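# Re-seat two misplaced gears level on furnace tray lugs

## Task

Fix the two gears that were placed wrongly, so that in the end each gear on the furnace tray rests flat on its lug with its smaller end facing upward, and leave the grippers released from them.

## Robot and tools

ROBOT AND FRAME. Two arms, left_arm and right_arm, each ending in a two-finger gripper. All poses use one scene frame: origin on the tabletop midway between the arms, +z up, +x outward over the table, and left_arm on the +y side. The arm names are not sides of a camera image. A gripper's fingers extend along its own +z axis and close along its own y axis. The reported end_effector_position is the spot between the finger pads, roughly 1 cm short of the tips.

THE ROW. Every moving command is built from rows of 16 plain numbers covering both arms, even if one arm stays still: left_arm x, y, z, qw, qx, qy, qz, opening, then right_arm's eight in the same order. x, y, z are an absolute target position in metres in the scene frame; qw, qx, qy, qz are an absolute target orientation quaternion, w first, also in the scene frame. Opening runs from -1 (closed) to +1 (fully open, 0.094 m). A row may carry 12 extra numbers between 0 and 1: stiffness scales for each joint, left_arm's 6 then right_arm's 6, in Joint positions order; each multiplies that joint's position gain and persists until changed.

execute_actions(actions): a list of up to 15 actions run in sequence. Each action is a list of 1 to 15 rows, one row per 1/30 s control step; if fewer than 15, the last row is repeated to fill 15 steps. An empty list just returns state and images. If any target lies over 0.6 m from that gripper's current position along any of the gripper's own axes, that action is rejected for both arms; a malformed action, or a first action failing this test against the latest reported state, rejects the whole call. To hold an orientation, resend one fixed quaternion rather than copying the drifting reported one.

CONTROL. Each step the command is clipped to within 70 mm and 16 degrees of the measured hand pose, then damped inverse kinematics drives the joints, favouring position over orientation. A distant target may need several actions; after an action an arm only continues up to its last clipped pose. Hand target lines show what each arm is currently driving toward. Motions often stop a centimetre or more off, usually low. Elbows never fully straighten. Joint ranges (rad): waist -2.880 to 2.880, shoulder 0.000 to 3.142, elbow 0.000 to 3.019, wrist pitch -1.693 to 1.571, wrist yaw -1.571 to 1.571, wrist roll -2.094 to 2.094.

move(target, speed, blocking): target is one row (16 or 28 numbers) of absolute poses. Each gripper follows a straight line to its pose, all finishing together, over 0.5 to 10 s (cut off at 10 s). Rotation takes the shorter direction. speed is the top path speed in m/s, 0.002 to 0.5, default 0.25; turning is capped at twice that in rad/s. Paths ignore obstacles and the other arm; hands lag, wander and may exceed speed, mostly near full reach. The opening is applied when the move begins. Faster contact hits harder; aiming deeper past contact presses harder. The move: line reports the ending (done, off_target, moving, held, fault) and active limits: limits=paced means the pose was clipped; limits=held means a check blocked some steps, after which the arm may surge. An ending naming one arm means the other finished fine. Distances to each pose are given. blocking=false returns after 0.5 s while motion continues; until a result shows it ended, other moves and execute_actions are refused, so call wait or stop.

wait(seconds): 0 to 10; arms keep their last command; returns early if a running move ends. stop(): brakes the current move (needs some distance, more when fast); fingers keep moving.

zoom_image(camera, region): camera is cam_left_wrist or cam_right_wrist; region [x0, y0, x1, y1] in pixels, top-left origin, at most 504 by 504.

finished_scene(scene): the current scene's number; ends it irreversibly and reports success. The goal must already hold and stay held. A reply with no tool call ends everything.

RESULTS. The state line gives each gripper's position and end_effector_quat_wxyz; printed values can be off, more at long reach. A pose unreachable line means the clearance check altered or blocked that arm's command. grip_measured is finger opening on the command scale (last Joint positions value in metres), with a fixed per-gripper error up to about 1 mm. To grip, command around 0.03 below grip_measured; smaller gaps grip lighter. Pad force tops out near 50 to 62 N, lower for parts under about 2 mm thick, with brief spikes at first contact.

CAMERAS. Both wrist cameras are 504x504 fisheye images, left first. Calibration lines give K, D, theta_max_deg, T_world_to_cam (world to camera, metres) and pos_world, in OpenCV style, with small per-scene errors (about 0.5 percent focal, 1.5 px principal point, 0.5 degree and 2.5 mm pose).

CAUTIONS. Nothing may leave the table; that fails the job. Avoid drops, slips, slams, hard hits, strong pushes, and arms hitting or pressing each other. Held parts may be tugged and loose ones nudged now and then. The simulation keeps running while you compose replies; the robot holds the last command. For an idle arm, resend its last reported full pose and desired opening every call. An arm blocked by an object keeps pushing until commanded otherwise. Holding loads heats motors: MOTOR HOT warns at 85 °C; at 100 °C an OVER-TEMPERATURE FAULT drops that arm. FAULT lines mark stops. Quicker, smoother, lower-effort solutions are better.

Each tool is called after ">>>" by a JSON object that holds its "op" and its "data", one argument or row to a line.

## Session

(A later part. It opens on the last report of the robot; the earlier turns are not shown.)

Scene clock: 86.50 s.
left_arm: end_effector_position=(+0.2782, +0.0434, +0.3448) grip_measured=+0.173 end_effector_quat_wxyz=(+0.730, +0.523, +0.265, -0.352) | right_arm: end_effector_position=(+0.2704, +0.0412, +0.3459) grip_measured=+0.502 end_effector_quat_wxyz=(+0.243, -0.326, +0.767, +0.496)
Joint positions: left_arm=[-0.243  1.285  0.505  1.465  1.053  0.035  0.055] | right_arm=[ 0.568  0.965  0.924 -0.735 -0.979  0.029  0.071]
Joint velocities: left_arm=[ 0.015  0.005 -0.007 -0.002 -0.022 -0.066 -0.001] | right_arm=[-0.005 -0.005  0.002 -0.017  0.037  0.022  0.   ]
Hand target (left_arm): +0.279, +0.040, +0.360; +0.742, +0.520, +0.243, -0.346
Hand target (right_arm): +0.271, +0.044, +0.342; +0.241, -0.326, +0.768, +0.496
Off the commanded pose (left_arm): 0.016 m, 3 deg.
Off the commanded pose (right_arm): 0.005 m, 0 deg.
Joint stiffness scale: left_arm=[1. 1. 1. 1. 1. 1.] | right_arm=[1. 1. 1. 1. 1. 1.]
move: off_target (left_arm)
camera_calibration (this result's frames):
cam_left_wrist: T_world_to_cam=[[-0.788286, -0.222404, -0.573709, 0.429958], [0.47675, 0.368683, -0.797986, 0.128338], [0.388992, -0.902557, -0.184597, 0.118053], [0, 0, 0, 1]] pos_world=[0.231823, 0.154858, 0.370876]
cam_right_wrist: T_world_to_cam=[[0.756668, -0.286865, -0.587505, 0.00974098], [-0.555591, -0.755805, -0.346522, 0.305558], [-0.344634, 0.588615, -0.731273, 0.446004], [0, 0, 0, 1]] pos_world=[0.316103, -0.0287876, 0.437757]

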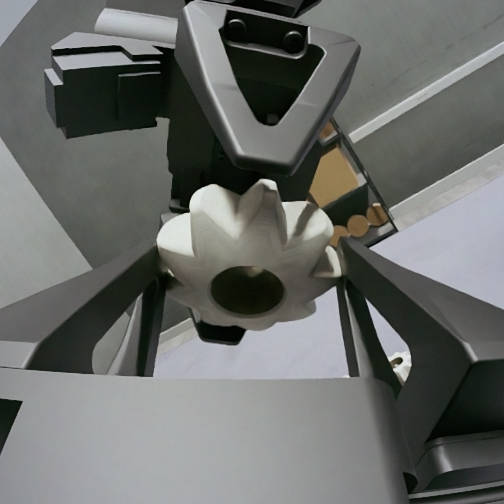

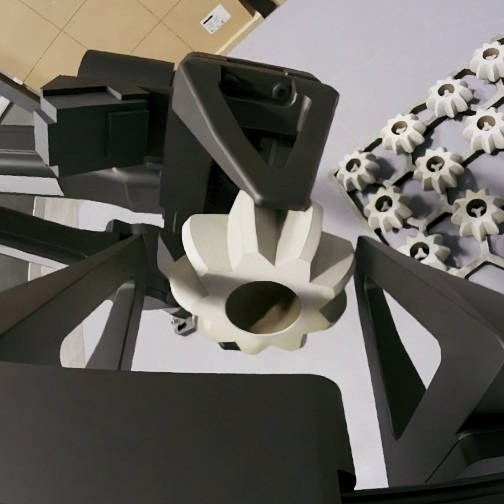

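>>> {"op": "move", "data": {
  "target": [0.28,0.04,0.36,0.7425,0.5199,0.2424,-0.3461,0.14,0.2692,0.0419,0.3421,0.2388,-0.3214,0.7741,0.4904,0.5],
  "speed": 0.02
}}

Scene clock: 89.60 s.
left_arm: end_effector_position=(+0.2782, +0.0434, +0.3449) grip_measured=+0.173 end_effector_quat_wxyz=(+0.730, +0.523, +0.265, -0.352) | right_arm: end_effector_position=(+0.2725, +0.0403, +0.3443) grip_measured=+0.502 end_effector_quat_wxyz=(+0.246, -0.324, +0.771, +0.489)
Joint positions: left_arm=[-0.243  1.285  0.505  1.465  1.053  0.035  0.055] | right_arm=[ 0.568  0.965  0.924 -0.735 -0.963  0.029  0.071]
Joint velocities: left_arm=[-0.005 -0.005  0.007  0.007  0.007  0.007 -0.   ] | right_arm=[ 0.015  0.005  0.002 -0.007  0.022 -0.066 -0.003]
Hand target (left_arm): +0.280, +0.040, +0.360; +0.742, +0.520, +0.243, -0.346
Hand target (right_arm): +0.269, +0.042, +0.342; +0.239, -0.321, +0.774, +0.490
Off the commanded pose (left_arm): 0.016 m, 3 deg.
Off the commanded pose (right_arm): 0.004 m, 1 deg.
Joint stiffness scale: left_arm=[1. 1. 1. 1. 1. 1.] | right_arm=[1. 1. 1. 1. 1. 1.]
move: off_target (left_arm)
camera_calibration (this result's frames):
cam_left_wrist: T_world_to_cam=[[-0.788274, -0.222764, -0.573586, 0.429994], [0.476567, 0.368647, -0.798113, 0.128433], [0.389242, -0.902483, -0.184432, 0.117921], [0, 0, 0, 1]] pos_world=[0.231846, 0.154863, 0.370891]
cam_right_wrist: T_world_to_cam=[[0.755793, -0.30192, -0.581052, 0.00554561], [-0.562908, -0.752908, -0.340975, 0.305522], [-0.334531, 0.584786, -0.738996, 0.446101], [0, 0, 0, 1]] pos_world=[0.317024, -0.0291692, 0.437065]

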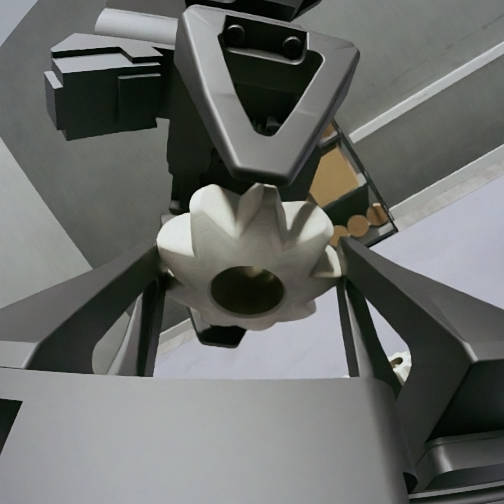

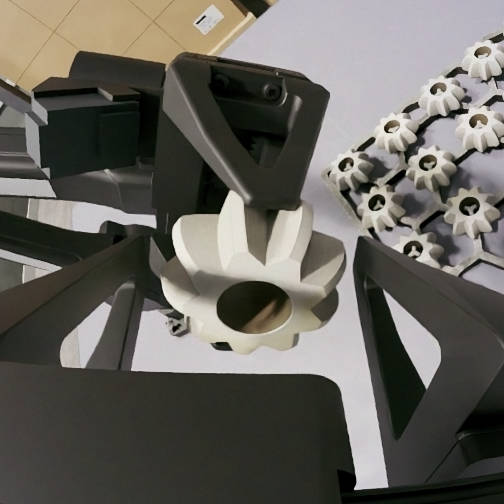

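>>> {"op": "move", "data": {
  "target": [0.28,0.04,0.36,0.7425,0.5199,0.2424,-0.3461,0.14,0.2670,0.0409,0.3399,0.2304,-0.3178,0.7782,0.4904,0.5],
  "speed": 0.02
}}

Scene clock: 92.07 s.
left_arm: end_effector_position=(+0.2782, +0.0434, +0.3449) grip_measured=+0.173 end_effector_quat_wxyz=(+0.730, +0.523, +0.265, -0.352) | right_arm: end_effector_position=(+0.2703, +0.0394, +0.3418) grip_measured=+0.502 end_effector_quat_wxyz=(+0.237, -0.321, +0.775, +0.489)
Joint positions: left_arm=[-0.243  1.285  0.505  1.465  1.053  0.035  0.055] | right_arm=[ 0.568  0.965  0.924 -0.756 -0.963  0.029  0.071]
Joint velocities: left_arm=[-0.005 -0.005 -0.002 -0.002 -0.066  0.007 -0.001] | right_arm=[-0.005 -0.015 -0.002 -0.017  0.022  0.051 -0.001]
Hand target (left_arm): +0.280, +0.040, +0.360; +0.742, +0.520, +0.243, -0.346
Hand target (right_arm): +0.267, +0.041, +0.340; +0.230, -0.318, +0.778, +0.490
Off the commanded pose (left_arm): 0.016 m, 3 deg.
Off the commanded pose (right_arm): 0.004 m, 1 deg.
Joint stiffness scale: left_arm=[1. 1. 1. 1. 1. 1.] | right_arm=[1. 1. 1. 1. 1. 1.]
move: off_target (left_arm)
camera_calibration (this result's frames):
cam_left_wrist: T_world_to_cam=[[-0.788274, -0.222764, -0.573586, 0.429994], [0.476567, 0.368647, -0.798113, 0.128433], [0.389242, -0.902483, -0.184432, 0.117921], [0, 0, 0, 1]] pos_world=[0.231846, 0.154863, 0.370891]
cam_right_wrist: T_world_to_cam=[[0.744831, -0.306464, -0.592711, 0.012682], [-0.569124, -0.755484, -0.324564, 0.298863], [-0.348317, 0.579072, -0.737124, 0.447387], [0, 0, 0, 1]] pos_world=[0.316476, -0.0293964, 0.434297]

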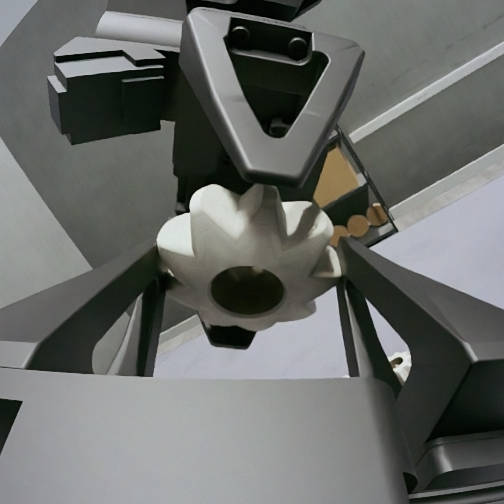

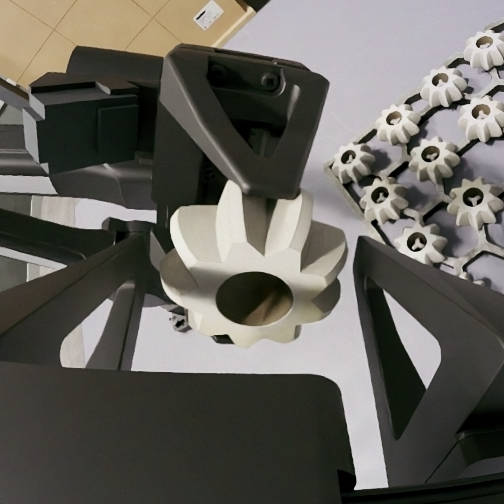

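>>> {"op": "execute_actions", "data": {
  "actions": [
    [[0.28,0.04,0.36,0.7425,0.5199,0.2424,-0.3461,0.14,0.2670,0.0409,0.3399,0.2304,-0.3178,0.7782,0.4904,0.46],[0.28,0.04,0.36,0.7425,0.5199,0.2424,-0.3461,0.14,0.2670,0.0409,0.3399,0.2304,-0.3178,0.7782,0.4904,0.42],[0.28,0.04,0.36,0.7425,0.5199,0.2424,-0.3461,0.14,0.2670,0.0409,0.3399,0.2304,-0.3178,0.7782,0.4904,0.38],[0.28,0.04,0.36,0.7425,0.5199,0.2424,-0.3461,0.14,0.2670,0.0409,0.3399,0.2304,-0.3178,0.7782,0.4904,0.35],[0.28,0.04,0.36,0.7425,0.5199,0.2424,-0.3461,0.14,0.2670,0.0409,0.3399,0.2304,-0.3178,0.7782,0.4904,0.32],[0.28,0.04,0.36,0.7425,0.5199,0.2424,-0.3461,0.14,0.2670,0.0409,0.3399,0.2304,-0.3178,0.7782,0.4904,0.30],[0.28,0.04,0.36,0.7425,0.5199,0.2424,-0.3461,0.14,0.2670,0.0409,0.3399,0.2304,-0.3178,0.7782,0.4904,0.28],[0.28,0.04,0.36,0.7425,0.5199,0.2424,-0.3461,0.14,0.2670,0.0409,0.3399,0.2304,-0.3178,0.7782,0.4904,0.265],[0.28,0.04,0.36,0.7425,0.5199,0.2424,-0.3461,0.14,0.2670,0.0409,0.3399,0.2304,-0.3178,0.7782,0.4904,0.25],[0.28,0.04,0.36,0.7425,0.5199,0.2424,-0.3461,0.14,0.2670,0.0409,0.3399,0.2304,-0.3178,0.7782,0.4904,0.24],[0.28,0.04,0.36,0.7425,0.5199,0.2424,-0.3461,0.14,0.2670,0.0409,0.3399,0.2304,-0.3178,0.7782,0.4904,0.23],[0.28,0.04,0.36,0.7425,0.5199,0.2424,-0.3461,0.14,0.2670,0.0409,0.3399,0.2304,-0.3178,0.7782,0.4904,0.22],[0.28,0.04,0.36,0.7425,0.5199,0.2424,-0.3461,0.14,0.2670,0.0409,0.3399,0.2304,-0.3178,0.7782,0.4904,0.21],[0.28,0.04,0.36,0.7425,0.5199,0.2424,-0.3461,0.14,0.2670,0.0409,0.3399,0.2304,-0.3178,0.7782,0.4904,0.20],[0.28,0.04,0.36,0.7425,0.5199,0.2424,-0.3461,0.14,0.2670,0.0409,0.3399,0.2304,-0.3178,0.7782,0.4904,0.19]],
    [[0.28,0.04,0.36,0.7425,0.5199,0.2424,-0.3461,0.14,0.2670,0.0409,0.3399,0.2304,-0.3178,0.7782,0.4904,0.185],[0.28,0.04,0.36,0.7425,0.5199,0.2424,-0.3461,0.14,0.2670,0.0409,0.3399,0.2304,-0.3178,0.7782,0.4904,0.18],[0.28,0.04,0.36,0.7425,0.5199,0.2424,-0.3461,0.14,0.2670,0.0409,0.3399,0.2304,-0.3178,0.7782,0.4904,0.175],[0.28,0.04,0.36,0.7425,0.5199,0.2424,-0.3461,0.14,0.2670,0.0409,0.3399,0.2304,-0.3178,0.7782,0.4904,0.17],[0.28,0.04,0.36,0.7425,0.5199,0.2424,-0.3461,0.14,0.2670,0.0409,0.3399,0.2304,-0.3178,0.7782,0.4904,0.165],[0.28,0.04,0.36,0.7425,0.5199,0.2424,-0.3461,0.14,0.2670,0.0409,0.3399,0.2304,-0.3178,0.7782,0.4904,0.16]]
  ]
}}

Scene clock: 94.10 s.
left_arm: end_effector_position=(+0.2781, +0.0433, +0.3449) grip_measured=+0.173 end_effector_quat_wxyz=(+0.730, +0.522, +0.265, -0.353) | right_arm: end_effector_position=(+0.2704, +0.0394, +0.3417) grip_measured=+0.196 end_effector_quat_wxyz=(+0.238, -0.321, +0.776, +0.489)
Joint positions: left_arm=[-0.244  1.286  0.505  1.466  1.052  0.033  0.055] | right_arm=[ 0.569  0.965  0.924 -0.756 -0.961  0.029  0.056]
Joint velocities: left_arm=[-0.005 -0.015 -0.002  0.002 -0.007  0.022  0.001] | right_arm=[ 0.005  0.005  0.012  0.022 -0.022  0.051 -0.001]
Hand target (left_arm): +0.280, +0.040, +0.360; +0.742, +0.520, +0.243, -0.346
Hand target (right_arm): +0.267, +0.041, +0.340; +0.230, -0.318, +0.778, +0.490
Off the commanded pose (left_arm): 0.016 m, 3 deg.
Off the commanded pose (right_arm): 0.004 m, 1 deg.
Joint stiffness scale: left_arm=[1. 1. 1. 1. 1. 1.] | right_arm=[1. 1. 1. 1. 1. 1.]
camera_calibration (this result's frames):
cam_left_wrist: T_world_to_cam=[[-0.789114, -0.222541, -0.572516, 0.429787], [0.47586, 0.36788, -0.798888, 0.129036], [0.388403, -0.902851, -0.184401, 0.118125], [0, 0, 0, 1]] pos_world=[0.231868, 0.154825, 0.370927]
cam_right_wrist: T_world_to_cam=[[0.744868, -0.307571, -0.59209, 0.0123509], [-0.569506, -0.75542, -0.324041, 0.298809], [-0.347612, 0.578567, -0.737853, 0.447369], [0, 0, 0, 1]] pos_world=[0.316484, -0.0293079, 0.434231]

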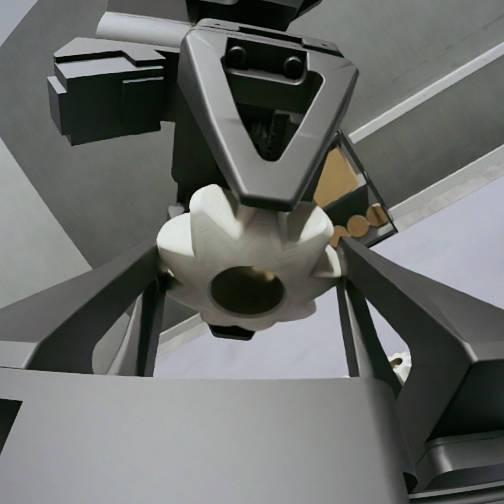

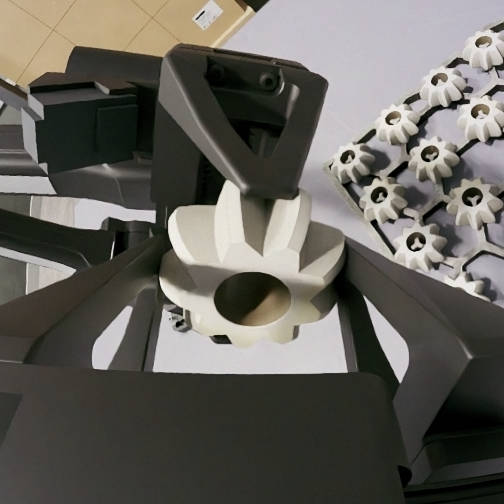

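>>> {"op": "execute_actions", "data": {
  "actions": [
    [[0.28,0.04,0.36,0.7425,0.5199,0.2424,-0.3461,0.17,0.2670,0.0409,0.3399,0.2304,-0.3178,0.7782,0.4904,0.16],[0.28,0.04,0.36,0.7425,0.5199,0.2424,-0.3461,0.20,0.2670,0.0409,0.3399,0.2304,-0.3178,0.7782,0.4904,0.16],[0.28,0.04,0.36,0.7425,0.5199,0.2424,-0.3461,0.25,0.2670,0.0409,0.3399,0.2304,-0.3178,0.7782,0.4904,0.16],[0.28,0.04,0.36,0.7425,0.5199,0.2424,-0.3461,0.32,0.2670,0.0409,0.3399,0.2304,-0.3178,0.7782,0.4904,0.16],[0.28,0.04,0.36,0.7425,0.5199,0.2424,-0.3461,0.40,0.2670,0.0409,0.3399,0.2304,-0.3178,0.7782,0.4904,0.16],[0.28,0.04,0.36,0.7425,0.5199,0.2424,-0.3461,0.50,0.2670,0.0409,0.3399,0.2304,-0.3178,0.7782,0.4904,0.16],[0.28,0.04,0.36,0.7425,0.5199,0.2424,-0.3461,0.60,0.2670,0.0409,0.3399,0.2304,-0.3178,0.7782,0.4904,0.16],[0.28,0.04,0.36,0.7425,0.5199,0.2424,-0.3461,0.70,0.2670,0.0409,0.3399,0.2304,-0.3178,0.7782,0.4904,0.16],[0.28,0.04,0.36,0.7425,0.5199,0.2424,-0.3461,0.80,0.2670,0.0409,0.3399,0.2304,-0.3178,0.7782,0.4904,0.16]]
  ]
}}

>>> {"op": "move", "data": {
  "target": [0.277,0.13,0.335,0.7425,0.5199,0.2424,-0.3461,0.8,0.2670,0.0409,0.3399,0.2304,-0.3178,0.7782,0.4904,0.16],
  "speed": 0.12
}}

Scene clock: 96.57 s.
left_arm: end_effector_position=(+0.2779, +0.0438, +0.3468) grip_measured=+0.798 end_effector_quat_wxyz=(+0.734, +0.520, +0.262, -0.350) | right_arm: end_effector_position=(+0.2680, +0.0377, +0.3321) grip_measured=+0.196 end_effector_quat_wxyz=(+0.228, -0.315, +0.783, +0.487)
Joint positions: left_arm=[-0.244  1.286  0.505  1.477  1.046  0.033  0.084] | right_arm=[ 0.569  0.965  0.909 -0.765 -0.955  0.03   0.056]
Joint velocities: left_arm=[-0.015 -0.005  0.012 -0.007 -0.066 -0.007 -0.001] | right_arm=[-0.024 -0.005 -0.002 -0.002  0.007  0.051 -0.001]
Hand target (left_arm): +0.280, +0.040, +0.360; +0.742, +0.520, +0.243, -0.346
Hand target (right_arm): +0.267, +0.041, +0.340; +0.230, -0.318, +0.778, +0.490
Off the commanded pose (left_arm): 0.014 m, 2 deg.
Off the commanded pose (right_arm): 0.008 m, 1 deg.
Joint stiffness scale: left_arm=[1. 1. 1. 1. 1. 1.] | right_arm=[1. 1. 1. 1. 1. 1.]
camera_calibration (this result's frames):
cam_left_wrist: T_world_to_cam=[[-0.783322, -0.230735, -0.577207, 0.431225], [0.480761, 0.36375, -0.797844, 0.128938], [0.394049, -0.902467, -0.174005, 0.113851], [0, 0, 0, 1]] pos_world=[0.230937, 0.155344, 0.371588]
cam_right_wrist: T_world_to_cam=[[0.729616, -0.319313, -0.604731, 0.0166832], [-0.580339, -0.756896, -0.300526, 0.288238], [-0.361756, 0.570218, -0.737553, 0.44442], [0, 0, 0, 1]] pos_world=[0.315875, -0.0299226, 0.424495]

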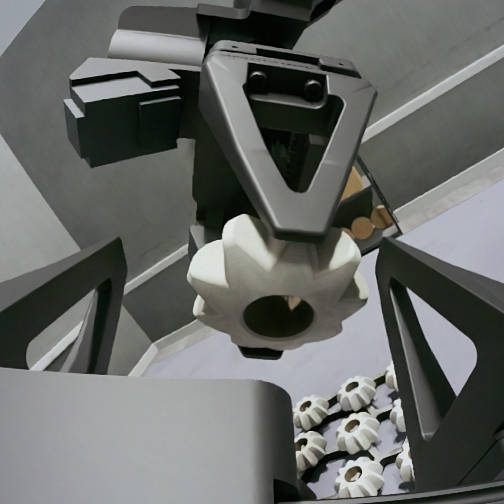

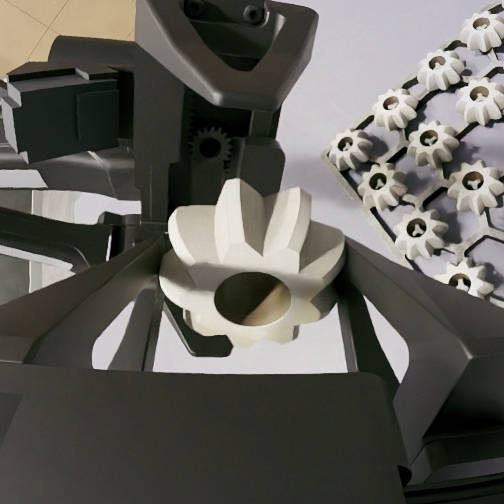

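Scene clock: 97.67 s.
left_arm: end_effector_position=(+0.2827, +0.1281, +0.3311) grip_measured=+0.798 end_effector_quat_wxyz=(+0.722, +0.538, +0.310, -0.306) | right_arm: end_effector_position=(+0.2670, +0.0369, +0.3269) grip_measured=+0.196 end_effector_quat_wxyz=(+0.224, -0.312, +0.786, +0.485)
Joint positions: left_arm=[ 0.037  1.207  0.425  1.565  1.24  -0.11   0.084] | right_arm=[ 0.569  0.965  0.9   -0.767 -0.952  0.03   0.056]
Joint velocities: left_arm=[-0.005  0.005 -0.012  0.007  0.007  0.051 -0.001] | right_arm=[-0.005 -0.005  0.002  0.002 -0.051  0.037 -0.001]
Hand target (left_arm): +0.277, +0.130, +0.335; +0.725, +0.539, +0.303, -0.302
Hand target (right_arm): +0.267, +0.041, +0.340; +0.230, -0.318, +0.778, +0.490
Off the commanded pose (left_arm): 0.007 m, 10 deg.
Off the commanded pose (right_arm): 0.014 m, 1 deg.
Joint stiffness scale: left_arm=[1. 1. 1. 1. 1. 1.] | right_arm=[1. 1. 1. 1. 1. 1.]
joint sent to its limit (left arm) — the command would take joint 4 (wrist pitch) past its upper limit, so that joint was sent only as far as its limit.
move: off_target (left_arm, right_arm)
camera_calibration (this result's frames):
cam_left_wrist: T_world_to_cam=[[-0.771349, -0.251437, -0.584636, 0.446982], [0.423929, 0.482164, -0.766683, 0.0739907], [0.474663, -0.839224, -0.265326, 0.184632], [0, 0, 0, 1]] pos_world=[0.225774, 0.23166, 0.367037]
cam_right_wrist: T_world_to_cam=[[0.723449, -0.325248, -0.608963, 0.0172782], [-0.584891, -0.757366, -0.290343, 0.283412], [-0.366774, 0.566225, -0.73815, 0.442425], [0, 0, 0, 1]] pos_world=[0.315535, -0.030246, 0.419385]

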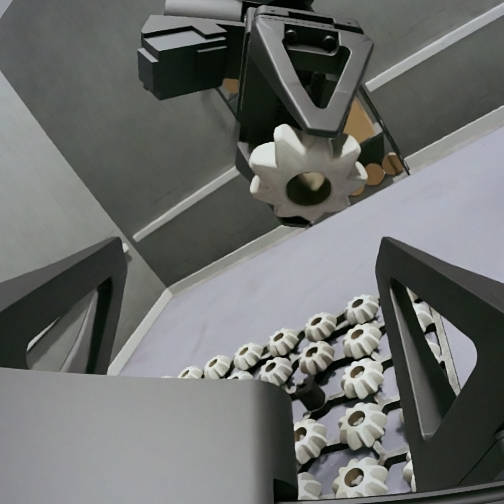

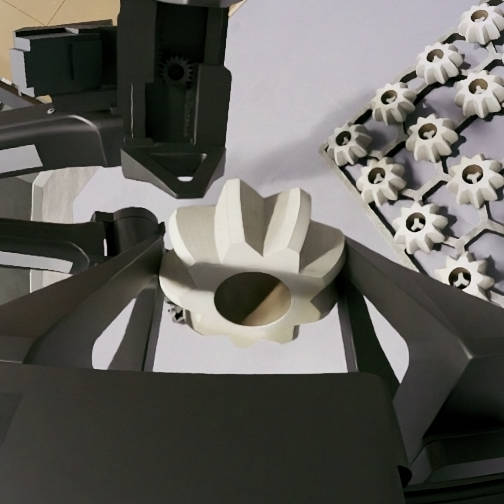

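>>> {"op": "move", "data": {
  "target": [0.40,0.27,0.45,0.3907,0,0.9205,0,0.8,0.392,0.078,0.15,0,-0.3827,0.9239,0,0.16],
  "speed": 0.3
}}

Scene clock: 104.33 s.
left_arm: end_effector_position=(+0.4000, +0.2724, +0.4275) grip_measured=+0.799 end_effector_quat_wxyz=(+0.378, -0.006, +0.926, -0.006) | right_arm: end_effector_position=(+0.3736, +0.0601, +0.1301) grip_measured=+0.196 end_effector_quat_wxyz=(-0.025, -0.385, +0.922, -0.009)
Joint positions: left_arm=[-0.026  1.014  1.322 -1.111 -0.118 -0.143  0.084] | right_arm=[ 0.823  1.689  1.361 -1.295  0.005 -0.144  0.056]
Joint velocities: left_arm=[ 0.015  0.005  0.022 -0.012  0.037  0.037  0.001] | right_arm=[-0.005  0.005  0.022 -0.002  0.066 -0.022 -0.001]
Hand target (left_arm): +0.403, +0.269, +0.453; +0.393, -0.008, +0.920, -0.011
Hand target (right_arm): +0.390, +0.076, +0.156; +0.006, -0.383, +0.924, -0.003
Off the commanded pose (left_arm): 0.023 m, 2 deg.
Off the commanded pose (right_arm): 0.032 m, 3 deg.
Joint stiffness scale: left_arm=[1. 1. 1. 1. 1. 1.] | right_arm=[1. 1. 1. 1. 1. 1.]
move: off_target (left_arm, right_arm)
camera_calibration (this result's frames):
cam_left_wrist: T_world_to_cam=[[0.0152664, -0.999883, 0.000327335, 0.269291], [-0.98979, -0.0151587, -0.141723, 0.462443], [0.141711, 0.00183961, -0.989906, 0.489505], [0, 0, 0, 1]] pos_world=[0.384242, 0.275369, 0.550014]
cam_right_wrist: T_world_to_cam=[[0.726697, -0.68692, -0.00718097, -0.229904], [-0.531166, -0.568492, 0.628235, 0.155248], [-0.43563, -0.452723, -0.77799, 0.41525], [0, 0, 0, 1]] pos_world=[0.430429, 0.118325, 0.223878]

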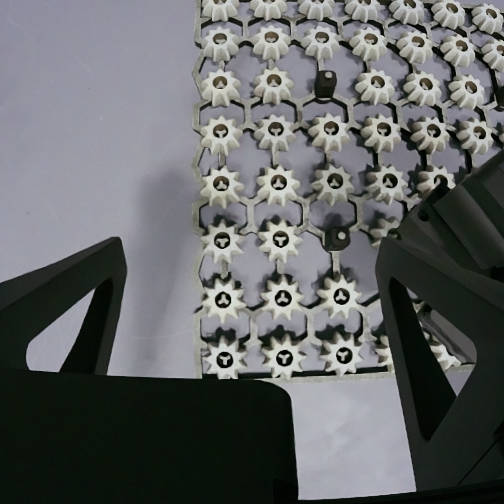

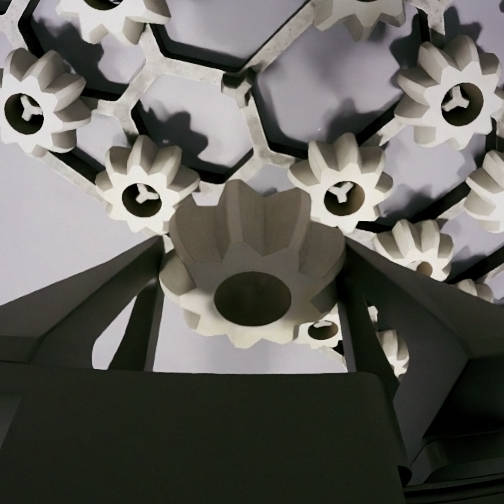

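>>> {"op": "zoom_image", "data": {
  "camera": "cam_right_wrist",
  "region": [188,38,288,138]
}}

Region (188, 38, 288, 138) of cam_right_wrist's 504x504 image, scaled by 5.040, with more detail than that image has.

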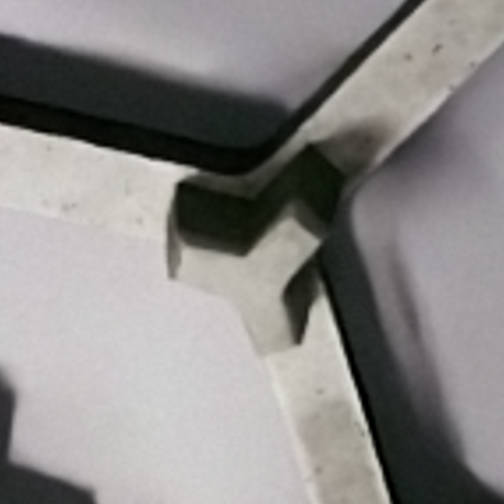

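>>> {"op": "move", "data": {
  "target": [0.40,0.27,0.45,0.3907,0,0.9205,0,0.8,0.391,0.087,0.085,0,-0.3827,0.9239,0,0.16],
  "speed": 0.08
}}

Scene clock: 106.47 s.
left_arm: end_effector_position=(+0.4000, +0.2729, +0.4278) grip_measured=+0.799 end_effector_quat_wxyz=(+0.379, -0.006, +0.925, +0.001) | right_arm: end_effector_position=(+0.3897, +0.0812, +0.0840) grip_measured=+0.196 end_effector_quat_wxyz=(-0.006, -0.385, +0.923, -0.003)
Joint positions: left_arm=[-0.031  1.014  1.322 -1.111 -0.135 -0.143  0.084] | right_arm=[ 0.836  1.772  1.345 -1.158  0.003 -0.129  0.056]
Joint velocities: left_arm=[-0.015 -0.015  0.012  0.002 -0.007  0.037  0.   ] | right_arm=[ 0.005  0.005 -0.022  0.017 -0.007  0.022 -0.001]
Hand target (left_arm): +0.399, +0.270, +0.450; +0.391, +0.000, +0.920, -0.000
Hand target (right_arm): +0.391, +0.087, +0.085; -0.000, -0.383, +0.924, +0.000
Off the commanded pose (left_arm): 0.022 m, 2 deg.
Off the commanded pose (right_arm): 0.006 m, 1 deg.
Joint stiffness scale: left_arm=[1. 1. 1. 1. 1. 1.] | right_arm=[1. 1. 1. 1. 1. 1.]
move: off_target (left_arm)
camera_calibration (this result's frames):
cam_left_wrist: T_world_to_cam=[[0.0209418, -0.999711, -0.0117749, 0.272665], [-0.989382, -0.0190283, -0.144089, 0.464354], [0.143824, 0.0146674, -0.989495, 0.485246], [0, 0, 0, 1]] pos_world=[0.383923, 0.274305, 0.550268]
cam_right_wrist: T_world_to_cam=[[0.725752, -0.687951, -0.00254107, -0.227385], [-0.550144, -0.582583, 0.59828, 0.215822], [-0.413068, -0.432805, -0.801283, 0.38749], [0, 0, 0, 1]] pos_world=[0.443818, 0.137013, 0.180789]

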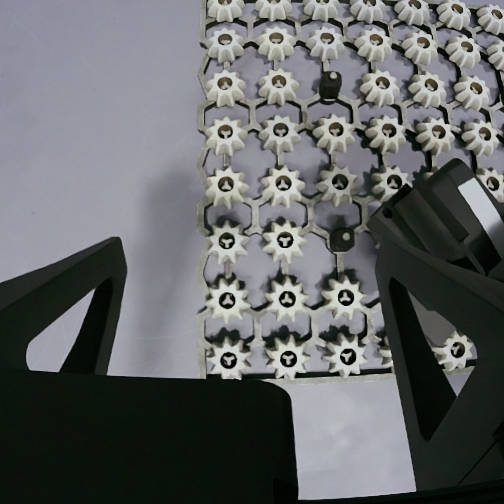

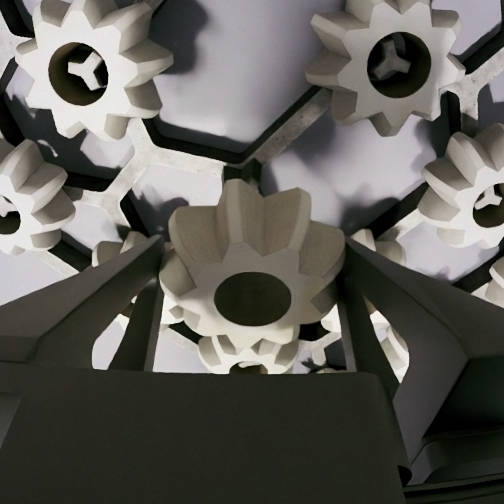

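>>> {"op": "zoom_image", "data": {
  "camera": "cam_right_wrist",
  "region": [40,30,124,114]
}}

>>> {"op": "zoom_image", "data": {
  "camera": "cam_right_wrist",
  "region": [356,22,440,106]
}}

>>> {"op": "zoom_image", "data": {
  "camera": "cam_right_wrist",
  "region": [180,120,306,204]
}}

Region (40, 30, 124, 114) of cam_right_wrist's 504x504 image, scaled by 6.000, with more detail than that image has.

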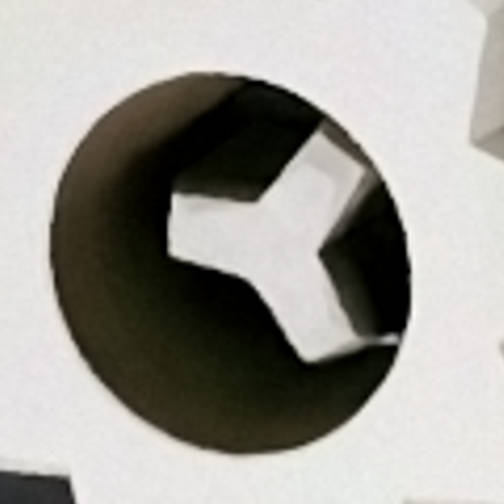

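Region (356, 22, 440, 106) of cam_right_wrist's 504x504 image, scaled by 6.000, with more detail than that image has.

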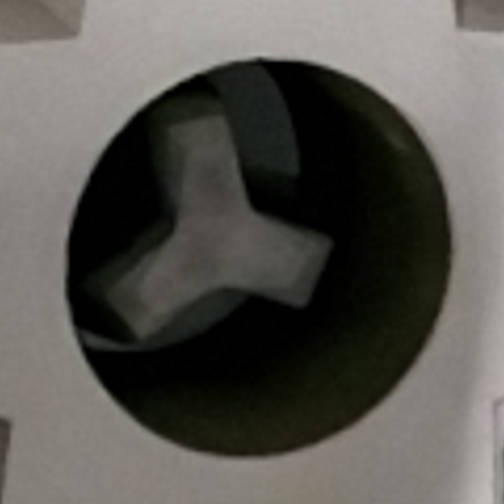

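Region (180, 120, 306, 204) of cam_right_wrist's 504x504 image, scaled by 4.000, with more detail than that image has.

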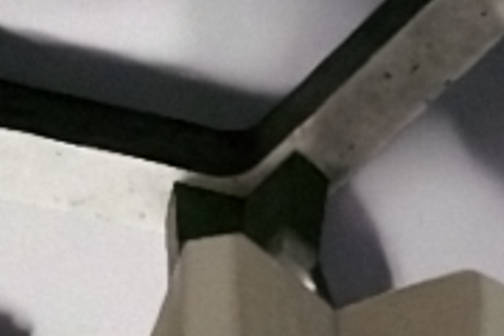

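>>> {"op": "move", "data": {
  "target": [0.40,0.27,0.45,0.3907,0,0.9205,0,0.8,0.3893,0.0892,0.058,0,-0.3827,0.9239,0,0.16],
  "speed": 0.04
}}

Scene clock: 110.30 s.
left_arm: end_effector_position=(+0.3995, +0.2730, +0.4273) grip_measured=+0.799 end_effector_quat_wxyz=(+0.377, -0.006, +0.926, +0.001) | right_arm: end_effector_position=(+0.3884, +0.0827, +0.0585) grip_measured=+0.196 end_effector_quat_wxyz=(-0.005, -0.384, +0.923, -0.003)
Joint positions: left_arm=[-0.031  1.014  1.322 -1.114 -0.135 -0.143  0.084] | right_arm=[ 0.84   1.8    1.31  -1.092  0.003 -0.124  0.056]
Joint velocities: left_arm=[-0.005 -0.024 -0.002 -0.002 -0.007 -0.007 -0.001] | right_arm=[-0.015 -0.005 -0.007  0.002  0.066 -0.066  0.001]
Hand target (left_arm): +0.399, +0.270, +0.450; +0.391, +0.000, +0.920, -0.000
Hand target (right_arm): +0.389, +0.089, +0.058; -0.000, -0.383, +0.924, +0.000
Off the commanded pose (left_arm): 0.023 m, 2 deg.
Off the commanded pose (right_arm): 0.007 m, 1 deg.
Joint stiffness scale: left_arm=[1. 1. 1. 1. 1. 1.] | right_arm=[1. 1. 1. 1. 1. 1.]
move: off_target (left_arm)
camera_calibration (this result's frames):
cam_left_wrist: T_world_to_cam=[[0.0209055, -0.999705, -0.0123974, 0.273047], [-0.98981, -0.0189484, -0.141131, 0.462643], [0.140855, 0.0152215, -0.989913, 0.486024], [0, 0, 0, 1]] pos_world=[0.383762, 0.274335, 0.5498]
cam_right_wrist: T_world_to_cam=[[0.724707, -0.689054, -0.00207771, -0.22504], [-0.552321, -0.582697, 0.596159, 0.232166], [-0.411996, -0.430893, -0.802864, 0.366673], [0, 0, 0, 1]] pos_world=[0.442386, 0.138214, 0.155513]

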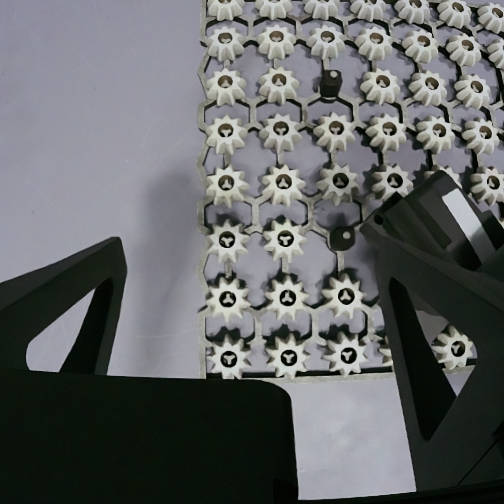

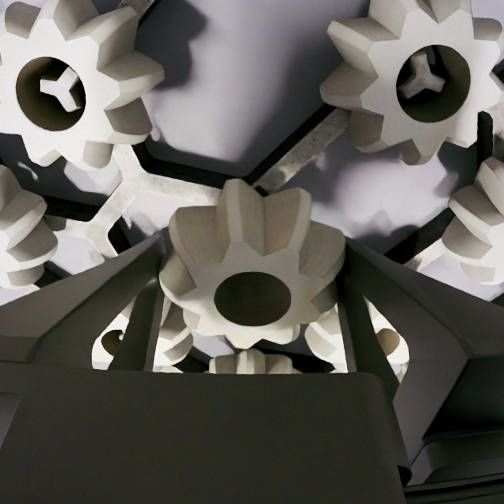

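>>> {"op": "zoom_image", "data": {
  "camera": "cam_right_wrist",
  "region": [10,50,94,134]
}}

>>> {"op": "zoom_image", "data": {
  "camera": "cam_right_wrist",
  "region": [392,40,476,124]
}}

>>> {"op": "zoom_image", "data": {
  "camera": "cam_right_wrist",
  "region": [200,256,305,340]
}}

Region (10, 50, 94, 134) of cam_right_wrist's 504x504 image, scaled by 6.000, with more detail than that image has.

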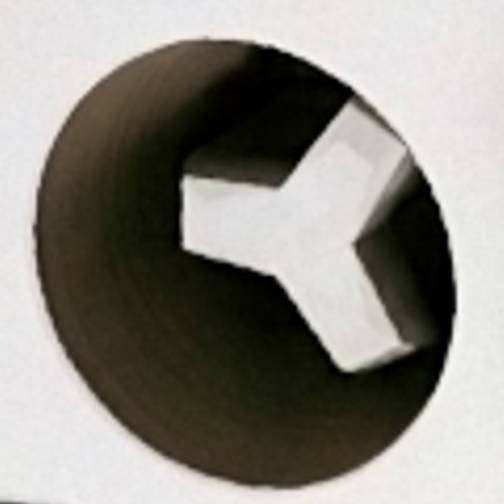

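Region (392, 40, 476, 124) of cam_right_wrist's 504x504 image, scaled by 6.000, with more detail than that image has.

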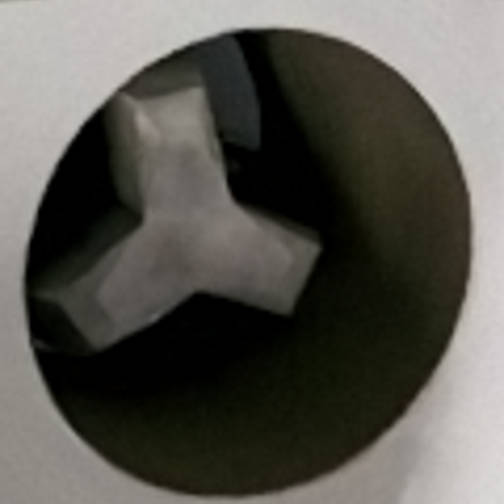

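Region (200, 256, 305, 340) of cam_right_wrist's 504x504 image, scaled by 4.800, with more detail than that image has; it fills the top 403 rows of this view, and the rest is white.

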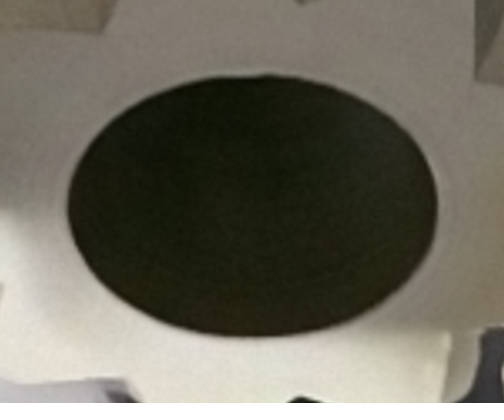

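>>> {"op": "move", "data": {
  "target": [0.40,0.27,0.45,0.3907,0,0.9205,0,0.8,0.3880,0.0917,0.054,0,-0.3827,0.9239,0,0.16],
  "speed": 0.02
}}

Scene clock: 114.67 s.
left_arm: end_effector_position=(+0.3995, +0.2730, +0.4273) grip_measured=+0.799 end_effector_quat_wxyz=(+0.377, -0.006, +0.926, +0.001) | right_arm: end_effector_position=(+0.3870, +0.0848, +0.0562) grip_measured=+0.196 end_effector_quat_wxyz=(-0.003, -0.384, +0.923, -0.002)
Joint positions: left_arm=[-0.031  1.014  1.322 -1.114 -0.135 -0.143  0.084] | right_arm=[ 0.845  1.801  1.306 -1.083  0.003 -0.119  0.056]
Joint velocities: left_arm=[-0.015 -0.005 -0.002 -0.002 -0.037 -0.007  0.   ] | right_arm=[-0.005 -0.005 -0.012  0.007 -0.007 -0.037  0.   ]
Hand target (left_arm): +0.399, +0.270, +0.450; +0.391, +0.000, +0.920, -0.000
Hand target (right_arm): +0.388, +0.091, +0.054; +0.000, -0.383, +0.924, +0.000
Off the commanded pose (left_arm): 0.023 m, 2 deg.
Off the commanded pose (right_arm): 0.007 m, 1 deg.
Joint stiffness scale: left_arm=[1. 1. 1. 1. 1. 1.] | right_arm=[1. 1. 1. 1. 1. 1.]
move: off_target (left_arm)
camera_calibration (this result's frames):
cam_left_wrist: T_world_to_cam=[[0.0209055, -0.999705, -0.0123974, 0.273047], [-0.98981, -0.0189484, -0.141131, 0.462643], [0.140855, 0.0152215, -0.989913, 0.486024], [0, 0, 0, 1]] pos_world=[0.383762, 0.274335, 0.5498]
cam_right_wrist: T_world_to_cam=[[0.724975, -0.688773, -0.00154163, -0.222748], [-0.553725, -0.584157, 0.593422, 0.234875], [-0.409634, -0.429363, -0.80489, 0.364279], [0, 0, 0, 1]] pos_world=[0.440764, 0.140188, 0.153481]

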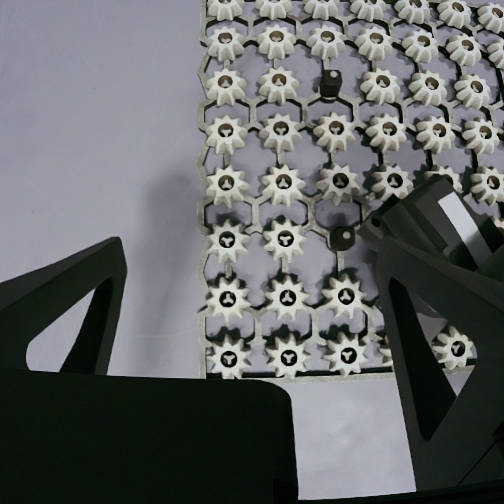

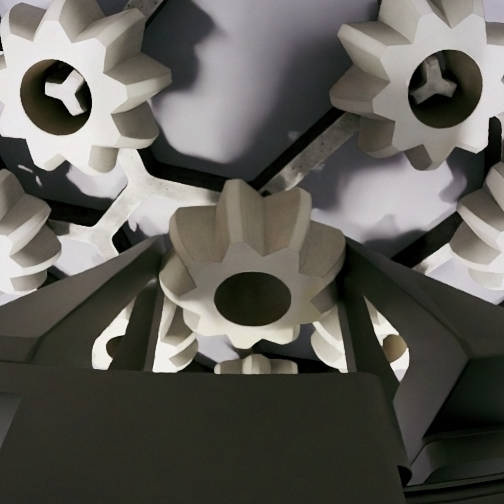

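>>> {"op": "move", "data": {
  "target": [0.40,0.27,0.45,0.3907,0,0.9205,0,0.8,0.3880,0.0917,0.033,0,-0.3827,0.9239,0,0.16],
  "speed": 0.02
}}

Scene clock: 116.43 s.
left_arm: end_effector_position=(+0.3995, +0.2730, +0.4273) grip_measured=+0.799 end_effector_quat_wxyz=(+0.377, -0.006, +0.926, +0.001) | right_arm: end_effector_position=(+0.3880, +0.0856, +0.0355) grip_measured=+0.196 end_effector_quat_wxyz=(-0.003, -0.384, +0.923, -0.002)
Joint positions: left_arm=[-0.031  1.014  1.322 -1.114 -0.135 -0.142  0.084] | right_arm=[ 0.845  1.83   1.286 -1.034  0.003 -0.118  0.056]
Joint velocities: left_arm=[-0.015 -0.005 -0.007 -0.007 -0.022 -0.081  0.   ] | right_arm=[ 0.005  0.015  0.007 -0.022 -0.007  0.007  0.   ]
Hand target (left_arm): +0.399, +0.270, +0.450; +0.391, +0.000, +0.920, -0.000
Hand target (right_arm): +0.388, +0.092, +0.033; -0.000, -0.383, +0.924, +0.000
Off the commanded pose (left_arm): 0.023 m, 2 deg.
Off the commanded pose (right_arm): 0.007 m, 0 deg.
Joint stiffness scale: left_arm=[1. 1. 1. 1. 1. 1.] | right_arm=[1. 1. 1. 1. 1. 1.]
move: off_target (left_arm)
camera_calibration (this result's frames):
cam_left_wrist: T_world_to_cam=[[0.0206328, -0.999707, -0.0126641, 0.273271], [-0.989815, -0.0186408, -0.141134, 0.462563], [0.140857, 0.0154471, -0.98991, 0.48596], [0, 0, 0, 1]] pos_world=[0.383763, 0.274307, 0.5498]
cam_right_wrist: T_world_to_cam=[[0.724187, -0.689602, -0.00142582, -0.222591], [-0.554753, -0.583801, 0.592812, 0.248585], [-0.409637, -0.428516, -0.805339, 0.34833], [0, 0, 0, 1]] pos_world=[0.44179, 0.14089, 0.132843]

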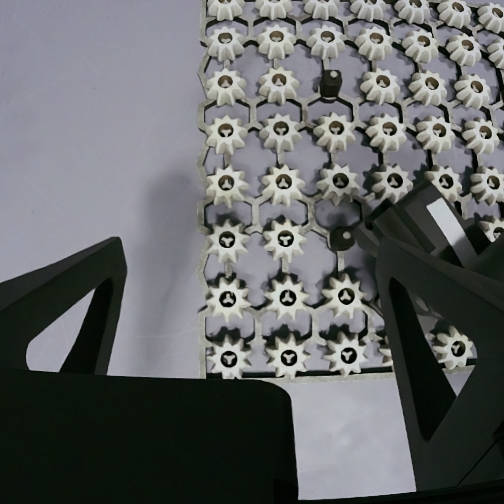

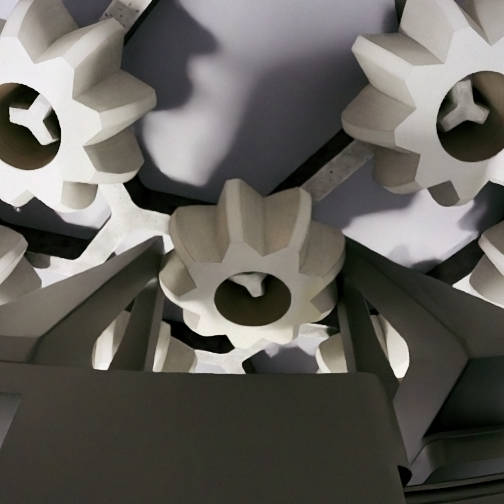

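>>> {"op": "move", "data": {
  "target": [0.40,0.27,0.45,0.3907,0,0.9205,0,0.8,0.3880,0.0917,0.029,0,-0.3827,0.9239,0,0.16],
  "speed": 0.01
}}

Scene clock: 119.10 s.
left_arm: end_effector_position=(+0.3995, +0.2731, +0.4273) grip_measured=+0.799 end_effector_quat_wxyz=(+0.378, -0.006, +0.926, +0.001) | right_arm: end_effector_position=(+0.3881, +0.0857, +0.0342) grip_measured=+0.196 end_effector_quat_wxyz=(-0.001, -0.384, +0.923, -0.002)
Joint positions: left_arm=[-0.031  1.014  1.322 -1.114 -0.135 -0.142  0.084] | right_arm=[ 0.845  1.83   1.283 -1.026  0.003 -0.118  0.056]
Joint velocities: left_arm=[-0.015  0.015  0.007  0.002 -0.051  0.007  0.001] | right_arm=[-0.005 -0.005  0.027 -0.002  0.022 -0.007  0.001]
Hand target (left_arm): +0.399, +0.270, +0.450; +0.391, +0.000, +0.920, -0.000
Hand target (right_arm): +0.388, +0.092, +0.029; -0.000, -0.383, +0.924, +0.000
Off the commanded pose (left_arm): 0.023 m, 2 deg.
Off the commanded pose (right_arm): 0.008 m, 0 deg.
Joint stiffness scale: left_arm=[1. 1. 1. 1. 1. 1.] | right_arm=[1. 1. 1. 1. 1. 1.]
move: off_target (left_arm)
camera_calibration (this result's frames):
cam_left_wrist: T_world_to_cam=[[0.0208975, -0.999698, -0.0129335, 0.273343], [-0.989803, -0.0188641, -0.141189, 0.46265], [0.140902, 0.0157521, -0.989898, 0.485858], [0, 0, 0, 1]] pos_world=[0.383762, 0.274334, 0.549806]
cam_right_wrist: T_world_to_cam=[[0.72419, -0.689599, -0.000945535, -0.222623], [-0.556345, -0.585061, 0.590071, 0.250216], [-0.407466, -0.426798, -0.80735, 0.346454], [0, 0, 0, 1]] pos_world=[0.441596, 0.140736, 0.131854]

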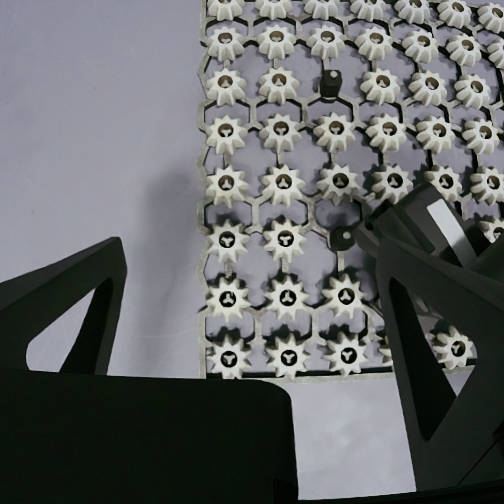

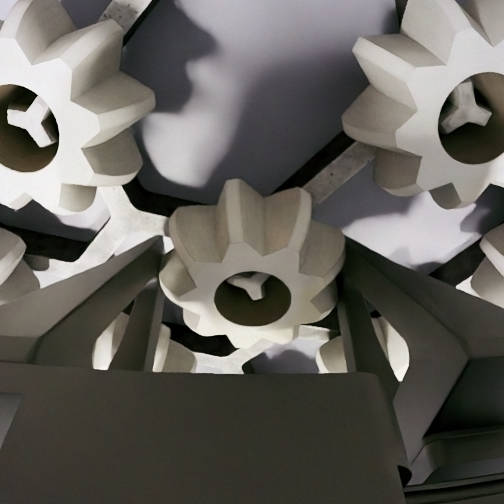

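>>> {"op": "execute_actions", "data": {
  "actions": [
    [[0.40,0.27,0.45,0.3907,0,0.9205,0,0.8,0.3880,0.0917,0.030,0,-0.3827,0.9239,0,0.18],[0.40,0.27,0.45,0.3907,0,0.9205,0,0.8,0.3880,0.0917,0.030,0,-0.3827,0.9239,0,0.195],[0.40,0.27,0.45,0.3907,0,0.9205,0,0.8,0.3880,0.0917,0.030,0,-0.3827,0.9239,0,0.21],[0.40,0.27,0.45,0.3907,0,0.9205,0,0.8,0.3880,0.0917,0.030,0,-0.3827,0.9239,0,0.23],[0.40,0.27,0.45,0.3907,0,0.9205,0,0.8,0.3880,0.0917,0.030,0,-0.3827,0.9239,0,0.26],[0.40,0.27,0.45,0.3907,0,0.9205,0,0.8,0.3880,0.0917,0.030,0,-0.3827,0.9239,0,0.30],[0.40,0.27,0.45,0.3907,0,0.9205,0,0.8,0.3880,0.0917,0.030,0,-0.3827,0.9239,0,0.35],[0.40,0.27,0.45,0.3907,0,0.9205,0,0.8,0.3880,0.0917,0.030,0,-0.3827,0.9239,0,0.40],[0.40,0.27,0.45,0.3907,0,0.9205,0,0.8,0.3880,0.0917,0.030,0,-0.3827,0.9239,0,0.45],[0.40,0.27,0.45,0.3907,0,0.9205,0,0.8,0.3880,0.0917,0.030,0,-0.3827,0.9239,0,0.50]]
  ]
}}

Scene clock: 120.10 s.
left_arm: end_effector_position=(+0.3995, +0.2731, +0.4273) grip_measured=+0.799 end_effector_quat_wxyz=(+0.378, -0.006, +0.926, +0.001) | right_arm: end_effector_position=(+0.3882, +0.0860, +0.0342) grip_measured=+0.498 end_effector_quat_wxyz=(-0.001, -0.384, +0.923, -0.002)
Joint positions: left_arm=[-0.031  1.014  1.322 -1.114 -0.135 -0.142  0.084] | right_arm=[ 0.845  1.83   1.283 -1.025  0.003 -0.118  0.07 ]
Joint velocities: left_arm=[-0.024 -0.015 -0.002 -0.012 -0.022 -0.037 -0.   ] | right_arm=[ 0.005 -0.005 -0.007 -0.002 -0.007 -0.007 -0.   ]
Hand target (left_arm): +0.399, +0.270, +0.450; +0.391, +0.000, +0.920, -0.000
Hand target (right_arm): +0.388, +0.092, +0.030; +0.000, -0.383, +0.924, +0.000
Off the commanded pose (left_arm): 0.023 m, 2 deg.
Off the commanded pose (right_arm): 0.007 m, 0 deg.
Joint stiffness scale: left_arm=[1. 1. 1. 1. 1. 1.] | right_arm=[1. 1. 1. 1. 1. 1.]
camera_calibration (this result's frames):
cam_left_wrist: T_world_to_cam=[[0.0208975, -0.999698, -0.0129335, 0.273343], [-0.989803, -0.0188641, -0.141189, 0.46265], [0.140902, 0.0157521, -0.989898, 0.485858], [0, 0, 0, 1]] pos_world=[0.383762, 0.274334, 0.549806]
cam_right_wrist: T_world_to_cam=[[0.724454, -0.689322, -0.000785438, -0.222602], [-0.556651, -0.585692, 0.589156, 0.250668], [-0.406579, -0.42638, -0.808019, 0.346276], [0, 0, 0, 1]] pos_world=[0.441588, 0.141015, 0.13194]

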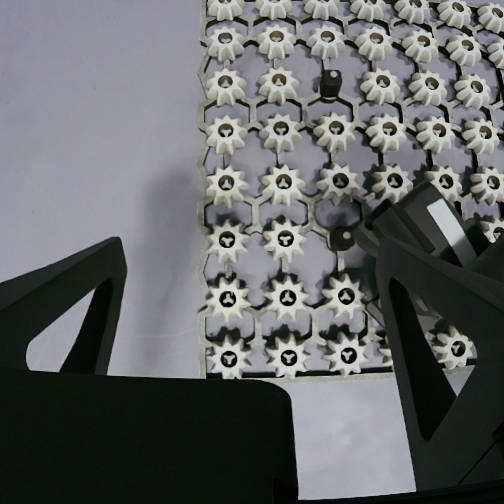

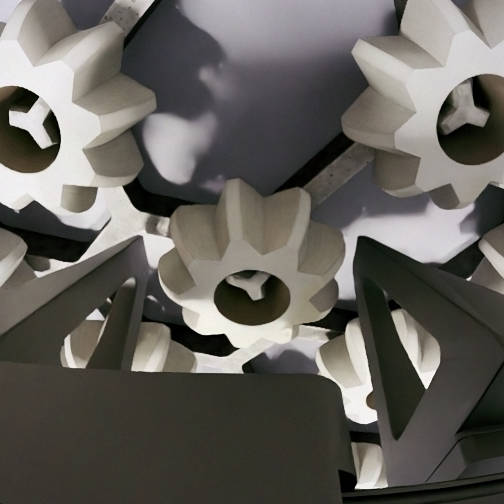

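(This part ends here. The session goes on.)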